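# Sort faulty pump bottles into the grey tray

## Task

Five empty pump bottles stand on the table, and one or two of them have a defective pump whose head stays sunk once it is pushed down. Move every defective bottle into the grey tray and leave every working bottle standing upright on the table top, not in the tray. A result that lasts only because the robot is holding it does not count. At the end, release everything and pull the grippers away, and all objects must settle shortly after you finish.

## Robot and tools

Robot: two six-joint arms, left_arm and right_arm, each ending in a two-finger parallel gripper with a wrist camera. Left_arm's base sits at (+0.064, +0.308, 0) m and right_arm's at (+0.035, -0.390, 0) m in the scene frame, both facing almost straight along +x. Scene frame: origin on the table surface midway between the arms, +x out over the table, +y toward left_arm, +z up. The arm names do not refer to image sides.

Gripper geometry: the fingers point along the gripper's +z axis and close along its y axis. The reported end_effector_position is the spot between the finger pads when closed, roughly 2 cm short of the fingertips; while closing, the tips travel about 10 mm further along +z. Printed hand positions can be off, more so at long reach.

execute_actions(actions, pictures). actions is a list holding at most one entry:
- [] (empty): nothing is commanded; the current state and camera pictures come back.
- {"rows": [...], "steps": n}: a motion. n is 5 to 15 control steps of 1/30 s each (15 if omitted). Each row is used for one step; if there are fewer rows than steps, the final row repeats. At most 15 rows.
- {"steps": n} with no rows: a wait of up to 300 steps, counted from the previous result and including your reply time.
pictures (true/false) asks for images with a result; without it, images arrive only for an empty list.

Row layout: one flat list of exactly 14 numbers covering both arms, even if one arm stays still. First left_arm: waist, shoulder, elbow, forearm roll, wrist pitch, wrist roll, opening; then the same seven for right_arm. The six joint values are absolute target angles in radians (a joint-space pose, matching the Joint positions line), not offsets. Ranges: waist -6.283 to 6.283, shoulder -2.304 to 2.304, elbow -4.224 to 0.061, forearm roll -6.283 to 6.283, wrist pitch -2.164 to 2.164, wrist roll -6.283 to 6.283. A call is rejected, sending nothing, if a target exceeds an end by more than 0.010 rad and lies further out than that joint's last reported angle. True ends may differ by up to 0.010 rad; a target beyond the true end is clipped there and the result may report "joint sent to its limit" (possibly for an earlier, still-running action). Opening is a scale from -1 (closed) to +1 (fully open, 0.084 m pad gap).

Motion behaviour: joint targets move at most 3.14 rad/s, take 0.16 s to reach that speed, and all joints of an arm are timed to arrive together. Each step, a joint's target is kept within 0.623 rad of its measured angle, and if the targets would move the hand more than 70 mm from where it is, they are pulled back proportionally, so large moves take several calls. Each result is taken 5 steps before its action ends; those steps run while you reply, and the next action starts after them. Between calls the arms keep heading for the last row sent until they nearly stop or a step is HELD; after that only a new action moves them further.

Gripping: grip_measured is the measured opening on the command scale. To hold something, keep commanding an opening well below grip_measured; the bigger the gap, the harder the squeeze (about 24 N per pad max for objects up to ~6 cm). Fast closing can press harder. Re-sending grip_measured still squeezes gently on parts up to ~6 cm; wider ones may slip. Loads can be briefly tugged, and loose objects occasionally pushed, by outside forces.

Result lines: a state line per arm with end_effector_position (m), end_effector_quat_wxyz and linear/angular velocities in the scene frame; Joint positions and Joint velocities per arm (six joints in column order, rad and rad/s, then the pad gap in m and m/s); grip_measured; joint torques (whole drive output with per-arm offset, factor and noise, nonzero even in free air). "joint command not followed" means the clearance check altered or blocked joint targets on some steps while the rest of the row ran. HELD marks steps where all or part of your row was not sent. TORQUE FAULT: contact torque reached a load limit (N m: waist 56.4, shoulder 56.4, elbow 47, forearm roll 25.3, wrist pitch 17.8, wrist roll 17.8, held weight included); the arm backs that joint off, pauses 10 s, and drops the rest of the call. MOTOR HOT warns from 65 °C; at 80 °C an OVER-TEMPERATURE FAULT brakes that arm until it cools. Holding loads, even while you think, heats motors.

zoom_image(camera, region): an enlarged view of part of a camera's latest image. camera is one of cam_head_left, cam_head_right, cam_left_wrist, cam_right_wrist (all 672x504); region is [x0, y0, x1, y1] in pixels from the top-left, no bigger than 504 by 504.

read_manual(section): returns the URDF licence texts; section "licences" is the only choice. It does not move anything.

Replying without any tool call also ends things.

Suggested order: look with the cameras, locate bottles and tray, press each pump head and watch whether it rises, then carry faulty bottles into the tray and keep good ones upright outside it, release, retract, confirm everything is still, then call finished_scene.

Avoid: dropping or tipping bottles, knocking anything off the table, pressing hard into objects, arms colliding or pushing each other, fast slamming closes, and long holds that overheat motors. Bottles must stand on their own once released.

Each tool is called after "Emit:" by a JSON object that holds its "method" and its "body", one argument or row to a line.

## Session

Emit:
{"method": "execute_actions", "body": {
  "actions": []
}}

Scene clock: 0.00 s of 5100.00 s.
left_arm: end_effector_position=(+0.1246, +0.0125, +0.2449) grip_measured=+1.00 end_effector_quat_wxyz=(-0.039, +0.045, +0.996, +0.065) end_effector_velocity=(-0.000, -0.000, +0.000) end_effector_angular_velocity=(-0.001, +0.000, -0.000) | right_arm: end_effector_position=(+0.6358, -0.3762, +0.2514) grip_measured=+1.00 end_effector_quat_wxyz=(-0.001, +1.000, +0.010, +0.001) end_effector_velocity=(-0.000, -0.000, -0.001) end_effector_angular_velocity=(-0.001, +0.001, -0.000)
Joint positions: left_arm=[-1.316  0.07  -0.531 -0.057 -0.748  1.94   0.084] | right_arm=[ 0.003 -0.53  -1.292  0.003 -0.759 -0.001  0.084]
Joint velocities: left_arm=[-0.001  0.001  0.    -0.001  0.     0.    -0.   ] | right_arm=[-0.001 -0.001  0.    -0.001  0.    -0.     0.   ]
Joint torques (N m, as the arm reports them, + toward a larger angle): no reading

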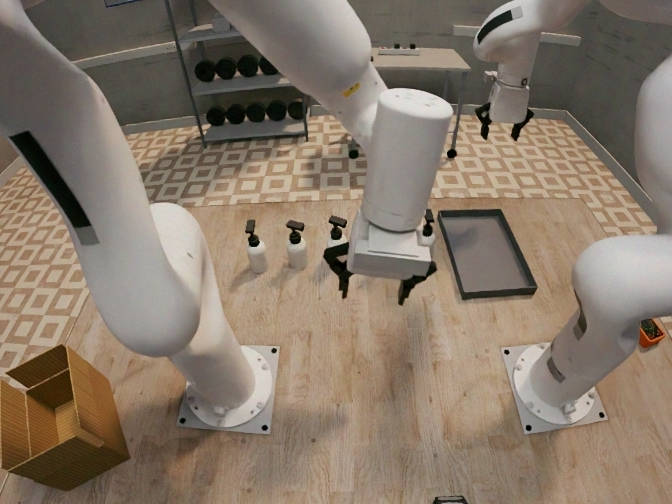

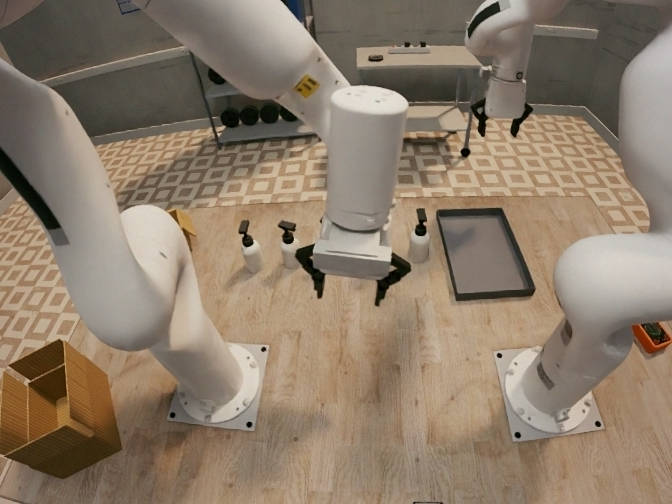

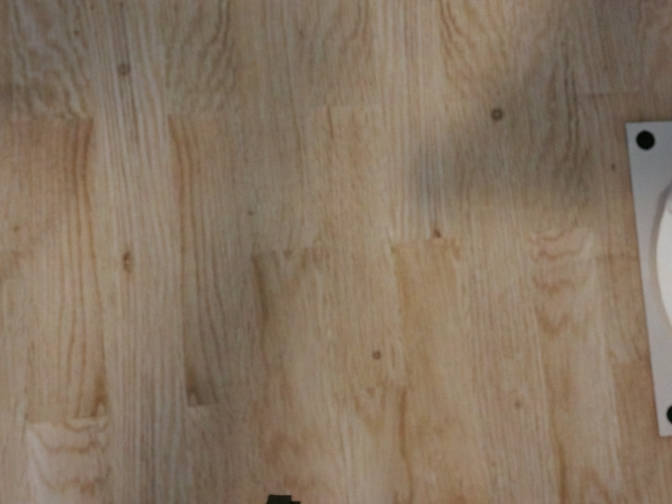

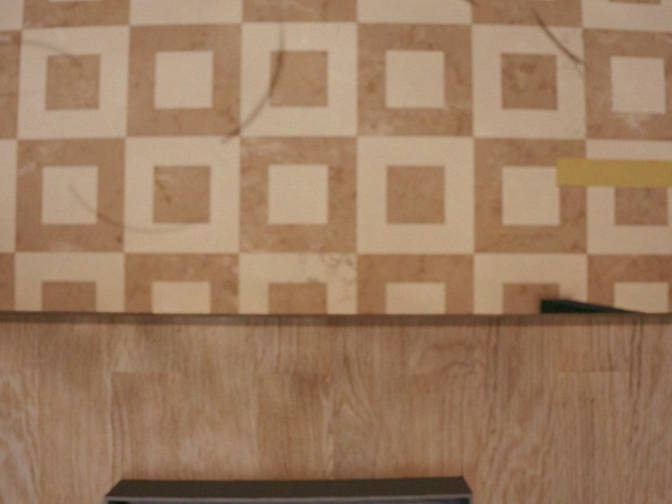

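Emit:
{"method": "execute_actions", "body": {
  "actions": [
    {"rows":[[-0.53,0.0,-0.9,0,-0.9,-0.55,-1,-0.9,-0.2,-1.0,0,-0.8,0,1]],"steps":15}
  ]
}}

Emit:
{"method": "execute_actions", "body": {
  "actions": [
    {"steps":40}
  ],
  "pictures": true
}}

Scene clock: 0.53 s of 5100.00 s.
left_arm: end_effector_position=(+0.2162, -0.0053, +0.2825) grip_measured=-0.45 end_effector_quat_wxyz=(-0.026, -0.182, +0.982, +0.042) end_effector_velocity=(+0.389, +0.017, +0.134) end_effector_angular_velocity=(-0.072, -0.187, +1.918) | right_arm: end_effector_position=(+0.6002, -0.4804, +0.2717) grip_measured=+1.00 end_effector_quat_wxyz=(-0.001, +0.997, -0.080, +0.001) end_effector_velocity=(-0.164, -0.397, +0.066) end_effector_angular_velocity=(-0.002, -0.001, -0.728)
Joint positions: left_arm=[-1.079  0.046 -0.657 -0.037 -0.8    1.702  0.024] | right_arm=[-0.178 -0.442 -1.214  0.002 -0.77  -0.001  0.084]
Joint velocities: left_arm=[ 0.985 -0.083 -0.435  0.068 -0.176 -0.994 -0.202] | right_arm=[-0.729  0.305  0.266 -0.003 -0.037  0.001  0.   ]
Joint torques (N m, as the arm reports them, + toward a larger angle): left_arm=[  1.74  10.79 -18.61   2.47  -0.09  -0.52] | right_arm=[ -2.12  42.48 -29.25   2.3   -0.38  -0.66]
Steps of this call (steps 1 to 6: nothing new was sent; steps 7 to 16: the first 10 steps of this action). Readings (joint positions):
7: left_arm=[-1.316 0.070 -0.531 -0.057 -0.748 1.940] | right_arm=[0.003 -0.530 -1.292 0.003 -0.759 -0.001]
8: left_arm=[-1.313 0.070 -0.533 -0.056 -0.749 1.936] | right_arm=[0.001 -0.529 -1.291 0.003 -0.759 -0.001]
10: left_arm=[-1.276 0.065 -0.554 -0.053 -0.759 1.898] | right_arm=[-0.032 -0.511 -1.274 0.003 -0.762 -0.001]
14: left_arm=[-1.144 0.052 -0.627 -0.042 -0.787 1.768] | right_arm=[-0.130 -0.463 -1.233 0.002 -0.768 -0.001]
16: the state above

Scene clock: 1.87 s of 5100.00 s.
left_arm: end_effector_position=(+0.4274, +0.0847, +0.3622) grip_measured=-1.00 end_effector_quat_wxyz=(-0.000, +1.000, -0.003, -0.000) end_effector_velocity=(+0.001, +0.000, +0.000) end_effector_angular_velocity=(-0.001, -0.002, +0.042) | right_arm: end_effector_position=(+0.3460, -0.7658, +0.3125) grip_measured=+1.00 end_effector_quat_wxyz=(-0.000, +0.905, -0.426, -0.000) end_effector_velocity=(-0.002, -0.001, +0.001) end_effector_angular_velocity=(-0.001, -0.001, -0.005)
Joint positions: left_arm=[-0.53   0.    -0.9   -0.    -0.9   -0.546  0.   ] | right_arm=[-0.899 -0.2   -1.     0.    -0.8   -0.     0.084]
Joint velocities: left_arm=[ 0.002 -0.001 -0.001  0.     0.002 -0.04   0.   ] | right_arm=[-0.005  0.002  0.     0.    -0.     0.    -0.   ]
Joint torques (N m, as the arm reports them, + toward a larger angle): left_arm=[  1.24  11.88 -21.22   1.59   0.5   -0.39] | right_arm=[  1.68  32.68 -30.67   2.64  -0.36  -0.72]
Kept back: nothing.
Steps of this call (steps 1 to 5: the last 5 steps of your previous action; steps 6 to 40: the robot went on to your last target). Readings (joint positions):
1: left_arm=[-1.046 0.043 -0.672 -0.035 -0.806 1.668] | right_arm=[-0.203 -0.432 -1.205 0.002 -0.771 -0.001]
2: left_arm=[-1.014 0.041 -0.686 -0.033 -0.811 1.633] | right_arm=[-0.227 -0.422 -1.197 0.002 -0.773 -0.001]
4: left_arm=[-0.953 0.036 -0.713 -0.029 -0.823 1.558] | right_arm=[-0.277 -0.404 -1.181 0.002 -0.775 -0.001]
8: left_arm=[-0.836 0.026 -0.765 -0.021 -0.844 1.384] | right_arm=[-0.378 -0.371 -1.151 0.001 -0.779 -0.001]
40: the state above

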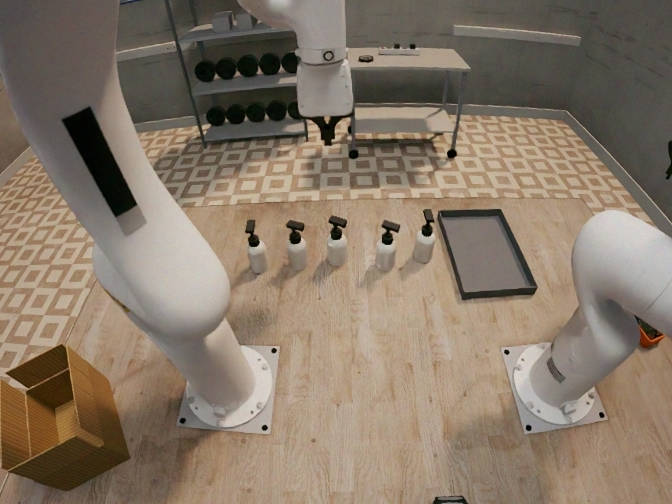

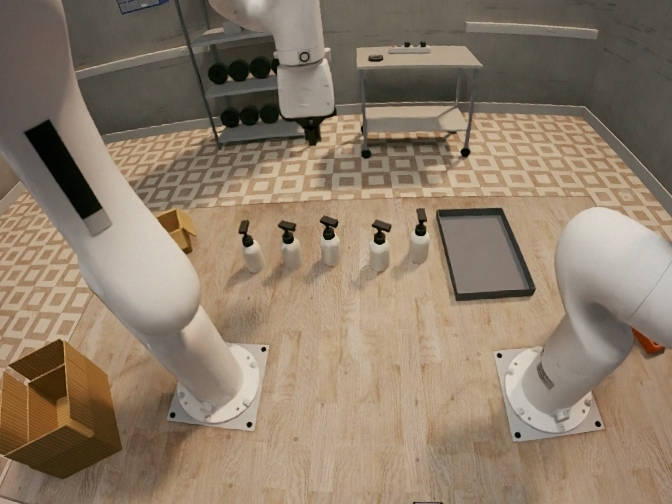

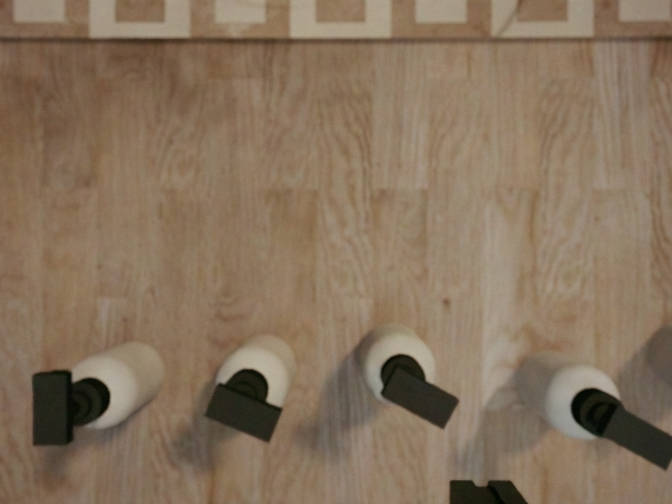

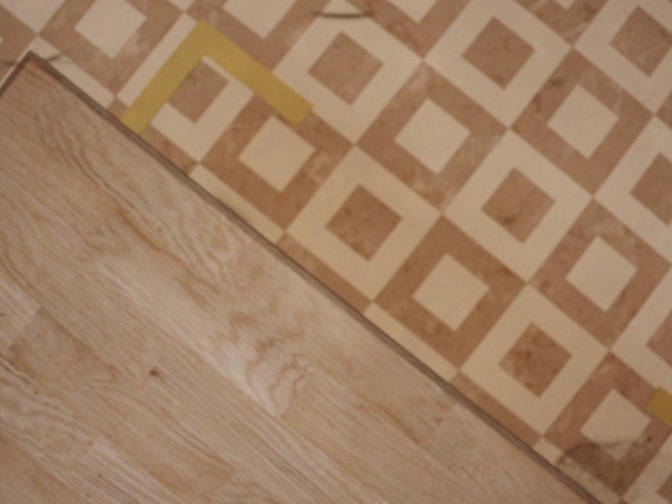

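Emit:
{"method": "execute_actions", "body": {
  "actions": [
    {"rows":[[-0.093,0.017,-0.519,0,-0.536,-0.115,-1,-0.9,-0.2,-1.0,0,-0.8,0,1]],"steps":15}
  ]
}}

Emit:
{"method": "execute_actions", "body": {
  "actions": [
    {"steps":12}
  ],
  "pictures": true
}}

Scene clock: 2.87 s of 5100.00 s.
left_arm: end_effector_position=(+0.4335, +0.1706, +0.2952) grip_measured=-1.00 end_effector_quat_wxyz=(-0.000, +1.000, +0.000, -0.000) end_effector_velocity=(-0.036, +0.342, -0.260) end_effector_angular_velocity=(+0.003, +0.010, +0.010) | right_arm: end_effector_position=(+0.3457, -0.7660, +0.3125) grip_measured=+1.00 end_effector_quat_wxyz=(+0.000, +0.904, -0.427, -0.000) end_effector_velocity=(+0.000, +0.000, +0.000) end_effector_angular_velocity=(+0.000, +0.000, +0.001)
Joint positions: left_arm=[-0.335  0.007 -0.73   0.    -0.738 -0.357  0.   ] | right_arm=[-0.9   -0.2   -1.    -0.    -0.8    0.     0.084]
Joint velocities: left_arm=[ 0.781  0.027  0.681 -0.     0.644  0.771  0.   ] | right_arm=[ 0.001  0.    -0.    -0.    -0.001  0.    -0.   ]
Joint torques (N m, as the arm reports them, + toward a larger angle): left_arm=[  4.7   10.46 -20.41   3.13   0.01  -0.19] | right_arm=[  1.68  32.83 -30.96   2.73  -0.33  -0.77]
Steps of this call (steps 1 to 20: the robot went on to your last target; steps 21 to 30: the first 10 steps of this action). Readings (joint positions):
21: left_arm=[-0.530 0.000 -0.900 -0.000 -0.900 -0.550] | right_arm=[-0.900 -0.200 -1.000 0.000 -0.800 0.000]
22: left_arm=[-0.527 0.000 -0.898 -0.000 -0.897 -0.546] | right_arm=[-0.900 -0.200 -1.000 0.000 -0.800 0.000]
24: left_arm=[-0.493 0.002 -0.868 -0.000 -0.866 -0.510] | right_arm=[-0.900 -0.200 -1.000 0.000 -0.800 -0.000]
28: left_arm=[-0.387 0.005 -0.776 0.000 -0.781 -0.408] | right_arm=[-0.900 -0.200 -1.000 0.000 -0.800 -0.000]
30: the state above

Scene clock: 3.27 s of 5100.00 s.
left_arm: end_effector_position=(+0.4032, +0.2663, +0.2224) grip_measured=-1.00 end_effector_quat_wxyz=(-0.000, +1.000, +0.001, -0.000) end_effector_velocity=(-0.012, +0.032, -0.022) end_effector_angular_velocity=(-0.003, -0.021, -0.012) | right_arm: end_effector_position=(+0.3457, -0.7660, +0.3125) grip_measured=+1.00 end_effector_quat_wxyz=(+0.000, +0.904, -0.427, -0.000) end_effector_velocity=(+0.000, -0.000, +0.000) end_effector_angular_velocity=(-0.000, -0.000, -0.001)
Joint positions: left_arm=[-0.102  0.017 -0.527 -0.    -0.544 -0.124  0.   ] | right_arm=[-0.9   -0.2   -1.    -0.    -0.8   -0.     0.084]
Joint velocities: left_arm=[0.088 0.007 0.071 0.    0.085 0.1   0.   ] | right_arm=[ 0.    -0.    -0.    -0.     0.     0.001  0.   ]
Joint torques (N m, as the arm reports them, + toward a larger angle): left_arm=[  1.12  12.52 -20.79   2.27  -0.14  -0.16] | right_arm=[  1.15  33.82 -30.74   2.49  -0.46  -0.73]
Kept back: nothing.
Steps of this call (steps 1 to 5: the last 5 steps of your previous action; steps 6 to 12: the robot went on to your last target). Readings (joint positions):
1: left_arm=[-0.309 0.008 -0.708 0.000 -0.716 -0.331] | right_arm=[-0.900 -0.200 -1.000 0.000 -0.800 -0.000]
2: left_arm=[-0.283 0.009 -0.685 0.000 -0.695 -0.305] | right_arm=[-0.900 -0.200 -1.000 0.000 -0.800 0.000]
4: left_arm=[-0.230 0.012 -0.639 0.000 -0.650 -0.252] | right_arm=[-0.900 -0.200 -1.000 -0.000 -0.800 -0.000]
8: left_arm=[-0.132 0.015 -0.552 0.000 -0.570 -0.155] | right_arm=[-0.900 -0.200 -1.000 -0.000 -0.800 0.000]
12: the state above

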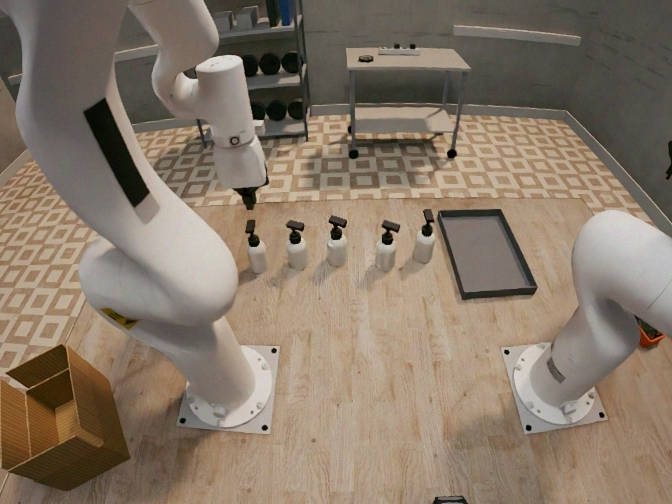

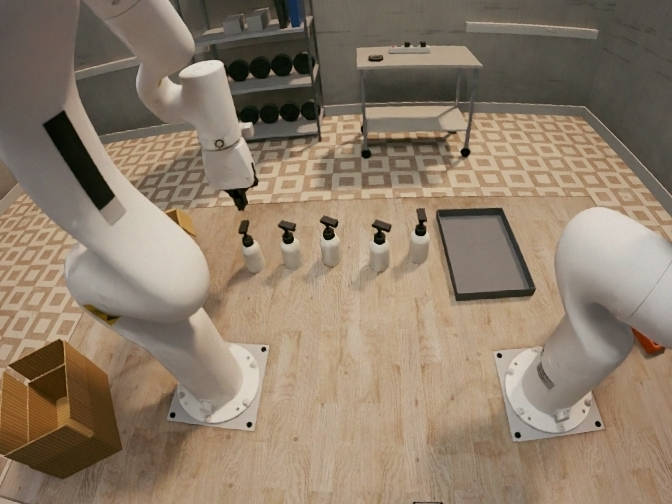

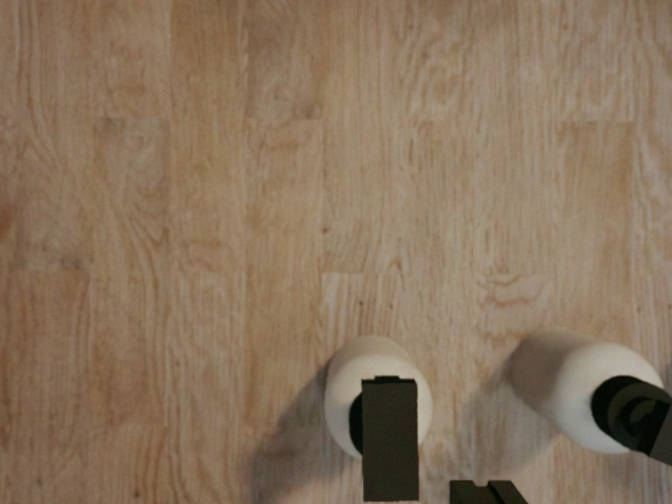

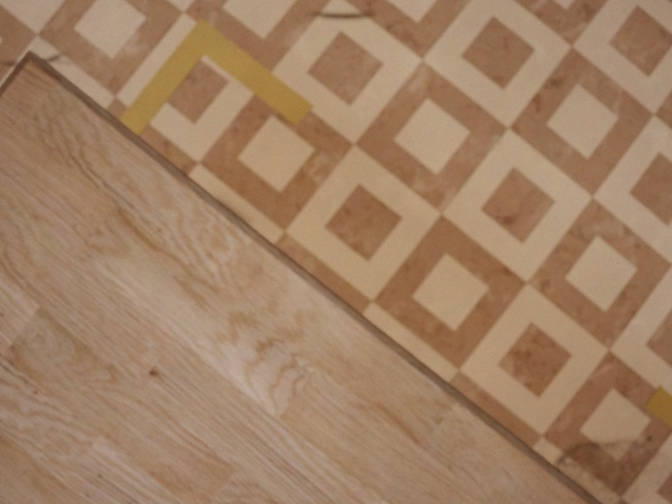

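Emit:
{"method": "execute_actions", "body": {
  "actions": [
    {"rows":[[-0.062,-0.08,-0.497,0,-0.417,-0.085,-1,-0.9,-0.2,-1.0,0,-0.8,0,1],[-0.062,-0.08,-0.497,0,-0.417,-0.085,-1,-0.9,-0.2,-1.0,0,-0.8,0,1],[-0.062,-0.08,-0.497,0,-0.417,-0.085,-1,-0.9,-0.2,-1.0,0,-0.8,0,1],[-0.062,-0.08,-0.497,0,-0.417,-0.085,-1,-0.9,-0.2,-1.0,0,-0.8,0,1],[-0.062,-0.08,-0.497,0,-0.417,-0.085,-1,-0.9,-0.2,-1.0,0,-0.8,0,1],[-0.062,-0.08,-0.497,0,-0.417,-0.085,-1,-0.9,-0.2,-1.0,0,-0.8,0,1],[-0.062,-0.08,-0.497,0,-0.417,-0.085,-1,-0.9,-0.2,-1.0,0,-0.8,0,1],[-0.062,-0.1615,-0.484,0,-0.322,-0.085,-1,-0.9,-0.2,-1.0,0,-0.8,0,1]],"steps":15}
  ]
}}

Emit:
{"method": "execute_actions", "body": {
  "actions": [
    {"steps":10}
  ]
}}

Emit:
{"method": "execute_actions", "body": {
  "actions": [
    {"rows":[[-0.062,0.04,-0.525,0,-0.565,-0.085,-1,-0.9,-0.2,-1.0,0,-0.8,0,1],[-0.062,0.04,-0.525,0,-0.565,-0.085,-1,-0.9,-0.2,-1.0,0,-0.8,0,1],[-0.062,0.04,-0.525,0,-0.565,-0.085,-1,-0.9,-0.2,-1.0,0,-0.8,0,1],[-0.062,0.04,-0.525,0,-0.565,-0.085,-1,-0.9,-0.2,-1.0,0,-0.8,0,1],[-0.062,0.04,-0.525,0,-0.565,-0.085,-1,-0.9,-0.2,-1.0,0,-0.8,0,1],[-0.062,0.04,-0.525,0,-0.565,-0.085,-1,-0.9,-0.2,-1.0,0,-0.8,0,1],[-0.062,0.04,-0.525,0,-0.565,-0.085,-1,-0.9,-0.2,-1.0,0,-0.8,0,1],[-0.062,0.04,-0.525,0,-0.565,-0.085,-1,-0.9,-0.2,-1.0,0,-0.8,0,1],[-0.325,-0.06,-0.605,0,-0.545,-0.347,-1,-0.9,-0.2,-1.0,0,-0.8,0,1]],"steps":15}
  ]
}}

Emit:
{"method": "execute_actions", "body": {
  "actions": [
    {"steps":15}
  ],
  "pictures": true
}}

Emit:
{"method": "zoom_image", "body": {
  "camera": "cam_head_right",
  "region": [210,180,470,290]
}}

Scene clock: 4.60 s of 5100.00 s.
left_arm: end_effector_position=(+0.4042, +0.2793, +0.1776) grip_measured=-1.00 end_effector_quat_wxyz=(+0.000, +1.000, +0.001, +0.001) end_effector_velocity=(+0.035, +0.004, -0.179) end_effector_angular_velocity=(-0.008, -0.101, -0.005) | right_arm: end_effector_position=(+0.3457, -0.7660, +0.3125) grip_measured=+1.00 end_effector_quat_wxyz=(+0.000, +0.904, -0.427, -0.000) end_effector_velocity=(+0.000, -0.000, -0.000) end_effector_angular_velocity=(+0.000, -0.001, -0.001)
Joint positions: left_arm=[-0.064 -0.086 -0.497  0.    -0.409 -0.087  0.   ] | right_arm=[-0.9   -0.2   -1.    -0.    -0.8   -0.     0.084]
Joint velocities: left_arm=[ 0.021 -0.477  0.053  0.002  0.632  0.024  0.   ] | right_arm=[-0.    -0.     0.     0.001  0.    -0.    -0.   ]
Joint torques (N m, as the arm reports them, + toward a larger angle): left_arm=[  2.55  -6.6  -11.84   1.18   0.46  -0.29] | right_arm=[  0.33  31.87 -30.94   2.49  -0.41  -0.77]
Steps of this call (steps 1 to 30: the robot went on to your last target; steps 31 to 40: the first 10 steps of this action). Readings (joint positions):
31: left_arm=[-0.093 0.017 -0.519 -0.000 -0.536 -0.115] | right_arm=[-0.900 -0.200 -1.000 0.000 -0.800 0.000]
32: left_arm=[-0.092 0.015 -0.519 -0.000 -0.532 -0.114] | right_arm=[-0.900 -0.200 -1.000 0.000 -0.800 0.000]
34: left_arm=[-0.083 -0.012 -0.514 0.000 -0.497 -0.105] | right_arm=[-0.900 -0.200 -1.000 -0.000 -0.800 -0.000]
38: left_arm=[-0.066 -0.068 -0.499 -0.000 -0.435 -0.089] | right_arm=[-0.900 -0.200 -1.000 -0.000 -0.800 0.000]
40: the state above

Scene clock: 4.93 s of 5100.00 s.
left_arm: end_effector_position=(+0.4028, +0.2800, +0.1489) grip_measured=-1.00 end_effector_quat_wxyz=(+0.000, +1.000, +0.001, +0.000) end_effector_velocity=(+0.003, +0.000, -0.007) end_effector_angular_velocity=(-0.001, -0.014, -0.000) | right_arm: end_effector_position=(+0.3457, -0.7660, +0.3125) grip_measured=+1.00 end_effector_quat_wxyz=(+0.000, +0.904, -0.427, -0.000) end_effector_velocity=(+0.000, -0.000, +0.000) end_effector_angular_velocity=(-0.001, -0.000, +0.000)
Joint positions: left_arm=[-0.062 -0.159 -0.485 -0.    -0.325 -0.085  0.   ] | right_arm=[-0.9   -0.2   -1.    -0.    -0.8    0.     0.084]
Joint velocities: left_arm=[ 0.001 -0.018  0.003  0.001  0.035  0.001  0.   ] | right_arm=[-0.     0.    -0.001 -0.001 -0.    -0.     0.   ]
Joint torques (N m, as the arm reports them, + toward a larger angle): left_arm=[  2.21  12.99 -14.15   2.6    0.31  -0.45] | right_arm=[  0.93  32.94 -31.04   2.76  -0.39  -0.74]
Kept back: nothing.
Steps of this call (steps 1 to 5: the last 5 steps of your previous action; steps 6 to 10: the robot went on to your last target). Readings (joint positions):
1: left_arm=[-0.063 -0.105 -0.494 0.000 -0.386 -0.086] | right_arm=[-0.900 -0.200 -1.000 -0.000 -0.800 -0.000]
2: left_arm=[-0.063 -0.124 -0.491 0.000 -0.366 -0.086] | right_arm=[-0.900 -0.200 -1.000 -0.000 -0.800 -0.000]
4: left_arm=[-0.063 -0.146 -0.486 -0.000 -0.342 -0.085] | right_arm=[-0.900 -0.200 -1.000 -0.000 -0.800 0.000]
8: left_arm=[-0.062 -0.157 -0.485 -0.000 -0.327 -0.085] | right_arm=[-0.900 -0.200 -1.000 -0.000 -0.800 -0.000]
10: the state above

Scene clock: 5.27 s of 5100.00 s.
left_arm: end_effector_position=(+0.4047, +0.2790, +0.2219) grip_measured=-1.00 end_effector_quat_wxyz=(+0.000, +1.000, +0.001, +0.003) end_effector_velocity=(-0.006, -0.062, +0.072) end_effector_angular_velocity=(+0.004, +0.047, +0.031) | right_arm: end_effector_position=(+0.3457, -0.7660, +0.3125) grip_measured=+1.00 end_effector_quat_wxyz=(+0.000, +0.904, -0.427, -0.000) end_effector_velocity=(-0.000, +0.000, +0.000) end_effector_angular_velocity=(+0.000, +0.000, -0.000)
Joint positions: left_arm=[-0.065  0.019 -0.523  0.    -0.536 -0.089  0.   ] | right_arm=[-0.9   -0.2   -1.     0.    -0.8   -0.     0.084]
Joint velocities: left_arm=[-0.183  0.128 -0.083  0.002 -0.258 -0.216  0.   ] | right_arm=[ 0.  0.  0.  0. -0.  0. -0.]
Joint torques (N m, as the arm reports them, + toward a larger angle): left_arm=[ -9.25  -7.55 -19.67   2.51   0.74  -0.98] | right_arm=[  1.37  32.53 -30.7    2.74  -0.41  -0.73]
Steps of this call (steps 1 to 10: the first 10 steps of this action). Readings (joint positions):
1: left_arm=[-0.062 -0.160 -0.485 0.000 -0.324 -0.085] | right_arm=[-0.900 -0.200 -1.000 -0.000 -0.800 -0.000]
2: left_arm=[-0.062 -0.158 -0.485 0.000 -0.327 -0.085] | right_arm=[-0.900 -0.200 -1.000 -0.000 -0.800 0.000]
4: left_arm=[-0.062 -0.129 -0.490 -0.000 -0.365 -0.085] | right_arm=[-0.900 -0.200 -1.000 0.000 -0.800 -0.000]
8: left_arm=[-0.062 -0.005 -0.517 0.000 -0.506 -0.085] | right_arm=[-0.900 -0.200 -1.000 0.000 -0.800 -0.000]
10: the state above

Scene clock: 5.77 s of 5100.00 s.
left_arm: end_effector_position=(+0.4141, +0.1833, +0.2222) grip_measured=-1.00 end_effector_quat_wxyz=(-0.000, +1.000, +0.001, -0.000) end_effector_velocity=(+0.001, -0.012, +0.001) end_effector_angular_velocity=(-0.002, -0.004, +0.001) | right_arm: end_effector_position=(+0.3457, -0.7660, +0.3125) grip_measured=+1.00 end_effector_quat_wxyz=(+0.000, +0.904, -0.427, -0.000) end_effector_velocity=(+0.000, +0.000, -0.000) end_effector_angular_velocity=(+0.000, -0.000, +0.001)
Joint positions: left_arm=[-0.322 -0.059 -0.604  0.    -0.545 -0.344  0.   ] | right_arm=[-0.9   -0.2   -1.     0.    -0.8    0.     0.084]
Joint velocities: left_arm=[-0.029 -0.007 -0.01  -0.001  0.001 -0.03   0.   ] | right_arm=[ 0.001  0.     0.     0.     0.    -0.    -0.   ]
Joint torques (N m, as the arm reports them, + toward a larger angle): left_arm=[  5.81  12.27 -17.84   1.86   0.2   -0.03] | right_arm=[  0.38  32.88 -30.99   2.53  -0.39  -0.76]
Kept back: nothing.
Steps of this call (steps 1 to 5: the last 5 steps of your previous action; steps 6 to 15: the robot went on to your last target). Readings (joint positions):
1: left_arm=[-0.076 0.019 -0.527 0.000 -0.542 -0.102] | right_arm=[-0.900 -0.200 -1.000 0.000 -0.800 0.000]
2: left_arm=[-0.101 0.011 -0.535 0.000 -0.543 -0.128] | right_arm=[-0.900 -0.200 -1.000 -0.000 -0.800 -0.000]
4: left_arm=[-0.176 -0.014 -0.558 0.000 -0.543 -0.199] | right_arm=[-0.900 -0.200 -1.000 0.000 -0.800 -0.000]
8: left_arm=[-0.291 -0.051 -0.594 -0.000 -0.544 -0.310] | right_arm=[-0.900 -0.200 -1.000 -0.000 -0.800 0.000]
15: the state above

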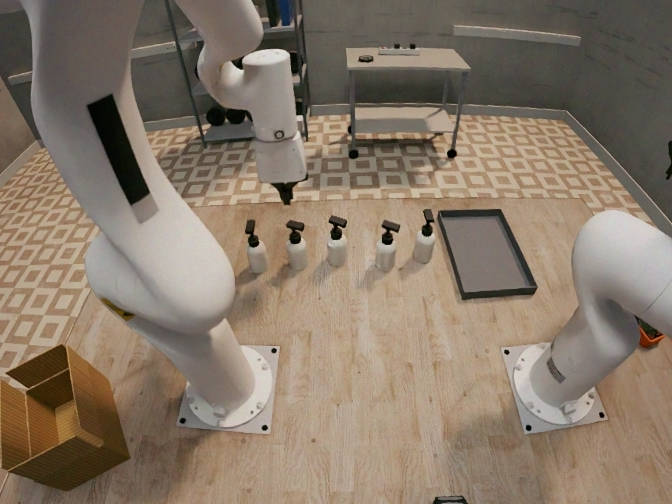

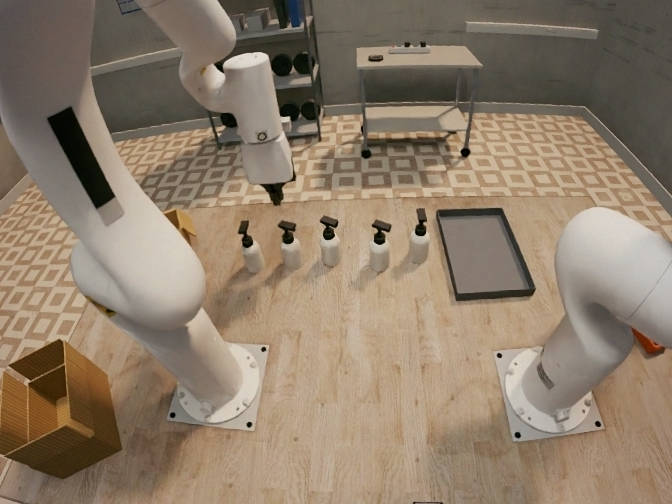

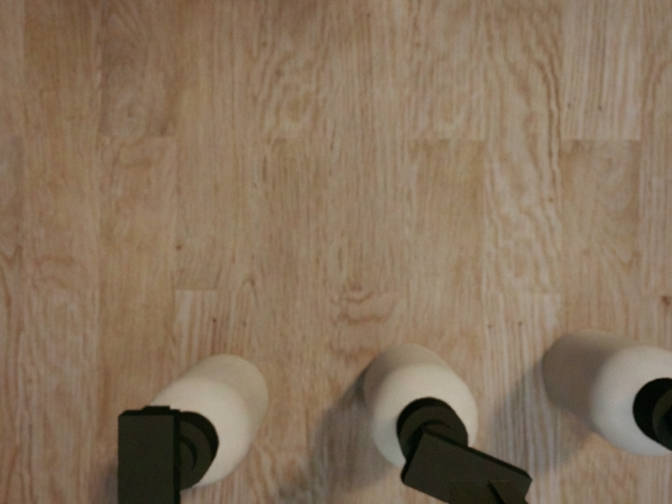

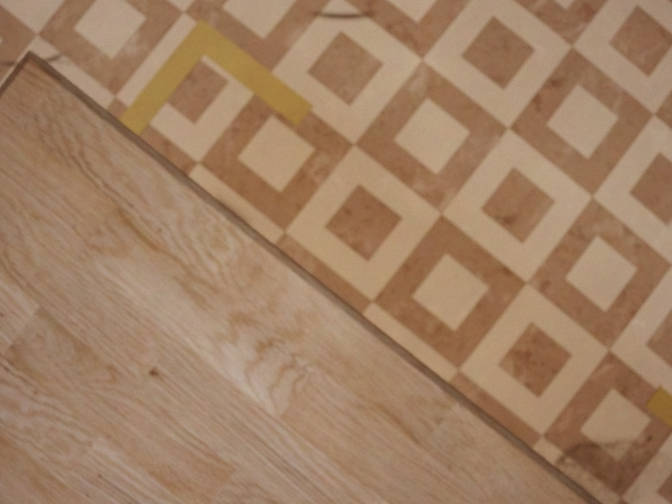

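Region (210, 180, 470, 290) of cam_head_right's 672x504 image, scaled by 1.938, with more detail than that image has; it fills the top 213 rows of this view, and the rest is white.

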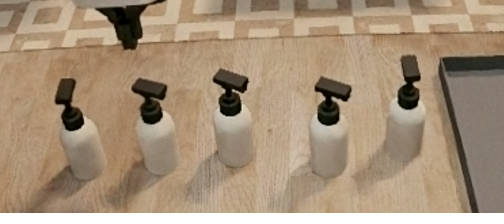

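Emit:
{"method": "execute_actions", "body": {
  "actions": [
    {"rows":[[-0.35,-0.157,-0.587,0,-0.43,-0.372,-1,-0.9,-0.2,-1.0,0,-0.8,0,1],[-0.35,-0.157,-0.587,0,-0.43,-0.372,-1,-0.9,-0.2,-1.0,0,-0.8,0,1],[-0.35,-0.157,-0.587,0,-0.43,-0.372,-1,-0.9,-0.2,-1.0,0,-0.8,0,1],[-0.35,-0.157,-0.587,0,-0.43,-0.372,-1,-0.9,-0.2,-1.0,0,-0.8,0,1],[-0.35,-0.157,-0.587,0,-0.43,-0.372,-1,-0.9,-0.2,-1.0,0,-0.8,0,1],[-0.35,-0.157,-0.587,0,-0.43,-0.372,-1,-0.9,-0.2,-1.0,0,-0.8,0,1],[-0.35,-0.157,-0.587,0,-0.43,-0.372,-1,-0.9,-0.2,-1.0,0,-0.8,0,1],[-0.35,-0.232,-0.574,0,-0.342,-0.372,-1,-0.9,-0.2,-1.0,0,-0.8,0,1]],"steps":15}
  ]
}}

Emit:
{"method": "execute_actions", "body": {
  "actions": [
    {"steps":10}
  ]
}}

Emit:
{"method": "execute_actions", "body": {
  "actions": [
    {"rows":[[-0.35,-0.045,-0.615,0,-0.57,-0.372,-1,-0.9,-0.2,-1.0,0,-0.8,0,1],[-0.35,-0.045,-0.615,0,-0.57,-0.372,-1,-0.9,-0.2,-1.0,0,-0.8,0,1],[-0.35,-0.045,-0.615,0,-0.57,-0.372,-1,-0.9,-0.2,-1.0,0,-0.8,0,1],[-0.35,-0.045,-0.615,0,-0.57,-0.372,-1,-0.9,-0.2,-1.0,0,-0.8,0,1],[-0.35,-0.045,-0.615,0,-0.57,-0.372,-1,-0.9,-0.2,-1.0,0,-0.8,0,1],[-0.35,-0.045,-0.615,0,-0.57,-0.372,-1,-0.9,-0.2,-1.0,0,-0.8,0,1],[-0.35,-0.045,-0.615,0,-0.57,-0.372,-1,-0.9,-0.2,-1.0,0,-0.8,0,1],[-0.35,-0.045,-0.615,0,-0.57,-0.372,-1,-0.9,-0.2,-1.0,0,-0.8,0,1],[-0.55,-0.18,-0.745,0,-0.565,-0.572,-1,-0.9,-0.2,-1.0,0,-0.8,0,1]],"steps":15}
  ]
}}

Emit:
{"method": "execute_actions", "body": {
  "actions": [
    {"steps":15}
  ],
  "pictures": true
}}

Emit:
{"method": "zoom_image", "body": {
  "camera": "cam_head_right",
  "region": [210,180,470,290]
}}

Scene clock: 6.63 s of 5100.00 s.
left_arm: end_effector_position=(+0.4140, +0.1726, +0.1778) grip_measured=-1.00 end_effector_quat_wxyz=(+0.000, +1.000, +0.000, +0.001) end_effector_velocity=(+0.030, -0.018, -0.189) end_effector_angular_velocity=(-0.035, -0.092, +0.002) | right_arm: end_effector_position=(+0.3457, -0.7660, +0.3125) grip_measured=+1.00 end_effector_quat_wxyz=(+0.000, +0.904, -0.427, -0.000) end_effector_velocity=(+0.001, -0.000, +0.001) end_effector_angular_velocity=(-0.002, -0.001, +0.002)
Joint positions: left_arm=[-0.348 -0.162 -0.587  0.    -0.422 -0.37   0.   ] | right_arm=[-0.9   -0.2   -1.     0.    -0.8    0.     0.084]
Joint velocities: left_arm=[-0.015 -0.462  0.05   0.002  0.611 -0.018  0.   ] | right_arm=[ 0.001  0.    -0.001 -0.001  0.001 -0.    -0.   ]
Joint torques (N m, as the arm reports them, + toward a larger angle): left_arm=[  3.89  -8.33 -10.27   1.89   0.49  -0.13] | right_arm=[  0.91  32.73 -30.91   2.69  -0.44  -0.7 ]
Steps of this call (steps 1 to 15: the robot went on to your last target; step 16: nothing new was sent; steps 17 to 26: the first 10 steps of this action). Readings (joint positions):
17: left_arm=[-0.325 -0.060 -0.605 0.000 -0.545 -0.347] | right_arm=[-0.900 -0.200 -1.000 -0.000 -0.800 -0.000]
18: left_arm=[-0.326 -0.062 -0.605 0.000 -0.541 -0.348] | right_arm=[-0.900 -0.200 -1.000 -0.000 -0.800 0.000]
20: left_arm=[-0.333 -0.090 -0.601 0.000 -0.506 -0.355] | right_arm=[-0.900 -0.200 -1.000 -0.000 -0.800 0.000]
24: left_arm=[-0.347 -0.146 -0.588 -0.000 -0.447 -0.368] | right_arm=[-0.900 -0.200 -1.000 0.000 -0.800 -0.000]
26: the state above

Scene clock: 6.97 s of 5100.00 s.
left_arm: end_effector_position=(+0.4124, +0.1727, +0.1490) grip_measured=-1.00 end_effector_quat_wxyz=(+0.000, +1.000, +0.001, +0.000) end_effector_velocity=(+0.001, -0.001, -0.006) end_effector_angular_velocity=(-0.002, -0.006, -0.000) | right_arm: end_effector_position=(+0.3457, -0.7660, +0.3125) grip_measured=+1.00 end_effector_quat_wxyz=(+0.000, +0.904, -0.427, -0.000) end_effector_velocity=(-0.000, -0.000, -0.000) end_effector_angular_velocity=(+0.001, -0.000, -0.001)
Joint positions: left_arm=[-0.35  -0.23  -0.574  0.    -0.344 -0.372  0.   ] | right_arm=[-0.9   -0.2   -1.    -0.    -0.8   -0.     0.084]
Joint velocities: left_arm=[-0.001 -0.016  0.002 -0.     0.024 -0.     0.   ] | right_arm=[-0.001  0.     0.001  0.001 -0.    -0.001  0.   ]
Joint torques (N m, as the arm reports them, + toward a larger angle): left_arm=[  1.84  14.6  -16.6    1.59   0.11  -0.5 ] | right_arm=[  0.21  32.6  -30.52   2.55  -0.39  -0.7 ]
Kept back: nothing.
Steps of this call (steps 1 to 5: the last 5 steps of your previous action; steps 6 to 10: the robot went on to your last target). Readings (joint positions):
1: left_arm=[-0.349 -0.181 -0.584 0.000 -0.400 -0.371] | right_arm=[-0.900 -0.200 -1.000 -0.000 -0.800 0.000]
2: left_arm=[-0.349 -0.199 -0.580 0.000 -0.381 -0.371] | right_arm=[-0.900 -0.200 -1.000 -0.000 -0.800 0.000]
4: left_arm=[-0.350 -0.218 -0.576 -0.000 -0.361 -0.372] | right_arm=[-0.900 -0.200 -1.000 0.000 -0.800 0.000]
8: left_arm=[-0.350 -0.228 -0.575 0.000 -0.346 -0.372] | right_arm=[-0.900 -0.200 -1.000 -0.000 -0.800 0.000]
10: the state above

Scene clock: 7.30 s of 5100.00 s.
left_arm: end_effector_position=(+0.4148, +0.1706, +0.2240) grip_measured=-1.00 end_effector_quat_wxyz=(+0.001, +1.000, +0.001, +0.003) end_effector_velocity=(-0.003, -0.073, +0.072) end_effector_angular_velocity=(+0.013, +0.039, +0.037) | right_arm: end_effector_position=(+0.3457, -0.7660, +0.3125) grip_measured=+1.00 end_effector_quat_wxyz=(+0.000, +0.904, -0.427, -0.000) end_effector_velocity=(-0.000, +0.000, -0.000) end_effector_angular_velocity=(+0.000, +0.001, +0.000)
Joint positions: left_arm=[-0.353 -0.064 -0.614  0.    -0.544 -0.376  0.   ] | right_arm=[-0.9   -0.2   -1.     0.    -0.8    0.     0.084]
Joint velocities: left_arm=[-0.181  0.06  -0.142 -0.002 -0.243 -0.217  0.   ] | right_arm=[ 0.    -0.     0.001 -0.001  0.001  0.    -0.   ]
Joint torques (N m, as the arm reports them, + toward a larger angle): left_arm=[ -9.83  -9.01 -21.04   1.95   0.65  -0.91] | right_arm=[  0.62  32.46 -30.71   2.68  -0.44  -0.7 ]
Steps of this call (steps 1 to 10: the first 10 steps of this action). Readings (joint positions):
1: left_arm=[-0.350 -0.230 -0.574 0.000 -0.344 -0.372] | right_arm=[-0.900 -0.200 -1.000 -0.000 -0.800 -0.000]
2: left_arm=[-0.350 -0.229 -0.575 -0.000 -0.347 -0.372] | right_arm=[-0.900 -0.200 -1.000 -0.000 -0.800 -0.000]
4: left_arm=[-0.350 -0.200 -0.580 -0.000 -0.385 -0.372] | right_arm=[-0.900 -0.200 -1.000 -0.000 -0.800 -0.000]
8: left_arm=[-0.350 -0.085 -0.608 0.000 -0.516 -0.372] | right_arm=[-0.900 -0.200 -1.000 -0.000 -0.800 -0.000]
10: the state above

Scene clock: 7.80 s of 5100.00 s.
left_arm: end_effector_position=(+0.4209, +0.0799, +0.2237) grip_measured=-1.00 end_effector_quat_wxyz=(-0.000, +1.000, +0.001, -0.000) end_effector_velocity=(+0.000, -0.009, +0.001) end_effector_angular_velocity=(-0.001, -0.002, +0.001) | right_arm: end_effector_position=(+0.3457, -0.7660, +0.3125) grip_measured=+1.00 end_effector_quat_wxyz=(+0.000, +0.904, -0.427, -0.000) end_effector_velocity=(+0.000, -0.000, +0.000) end_effector_angular_velocity=(-0.001, -0.000, +0.001)
Joint positions: left_arm=[-0.548 -0.179 -0.743  0.    -0.565 -0.57   0.   ] | right_arm=[-0.9   -0.2   -1.     0.    -0.8   -0.     0.084]
Joint velocities: left_arm=[-0.018 -0.009 -0.013  0.    -0.002 -0.019  0.   ] | right_arm=[ 0.001 -0.    -0.    -0.     0.001 -0.     0.   ]
Joint torques (N m, as the arm reports them, + toward a larger angle): left_arm=[ -0.07  18.68 -17.74   1.92   0.06   0.02] | right_arm=[  0.83  32.75 -31.04   2.66  -0.44  -0.73]
Kept back: nothing.
Steps of this call (steps 1 to 5: the last 5 steps of your previous action; steps 6 to 15: the robot went on to your last target). Readings (joint positions):
1: left_arm=[-0.364 -0.068 -0.622 0.000 -0.550 -0.389] | right_arm=[-0.900 -0.200 -1.000 -0.000 -0.800 0.000]
2: left_arm=[-0.389 -0.082 -0.638 0.000 -0.553 -0.414] | right_arm=[-0.900 -0.200 -1.000 0.000 -0.800 0.000]
4: left_arm=[-0.452 -0.122 -0.680 0.000 -0.557 -0.474] | right_arm=[-0.900 -0.200 -1.000 -0.000 -0.800 -0.000]
8: left_arm=[-0.530 -0.169 -0.731 -0.000 -0.563 -0.550] | right_arm=[-0.900 -0.200 -1.000 -0.000 -0.800 -0.000]
15: the state above

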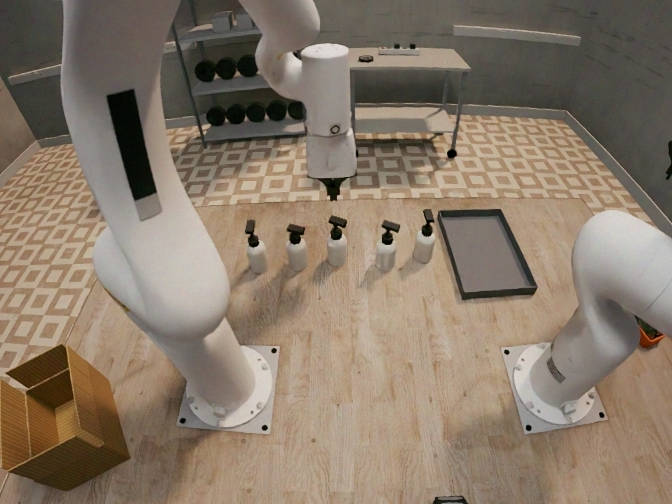

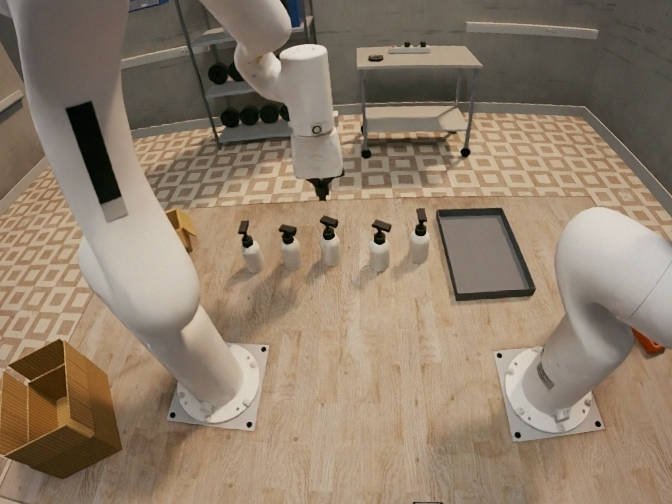

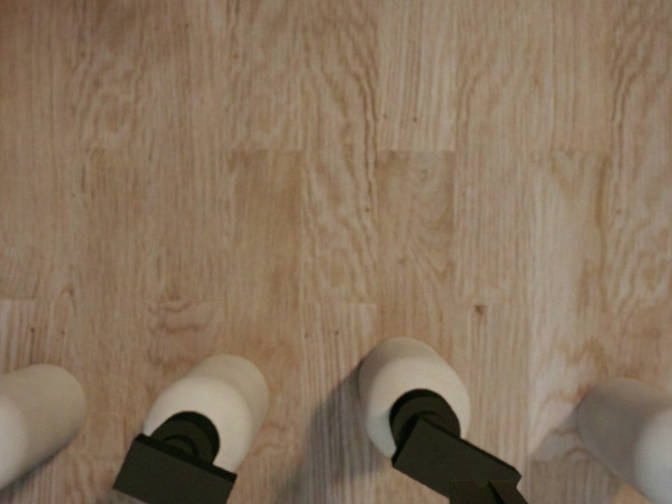

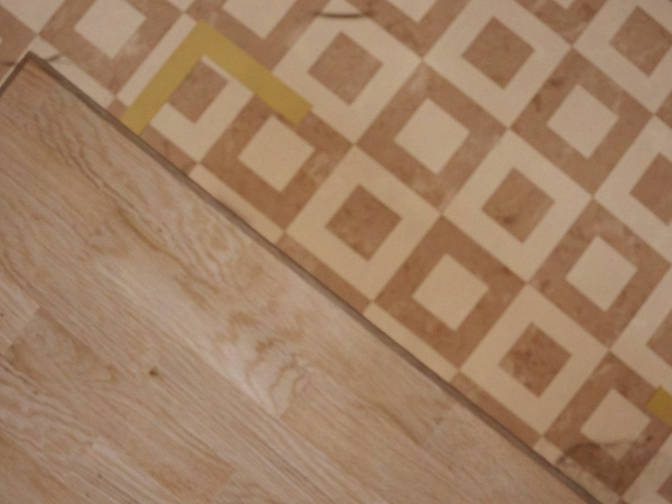

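Region (210, 180, 470, 290) of cam_head_right's 672x504 image, scaled by 1.938, with more detail than that image has; it fills the top 213 rows of this view, and the rest is white.

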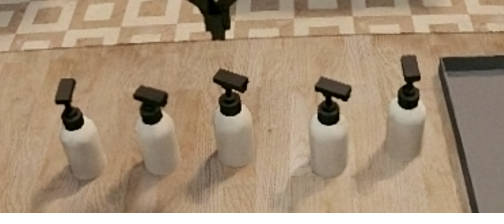

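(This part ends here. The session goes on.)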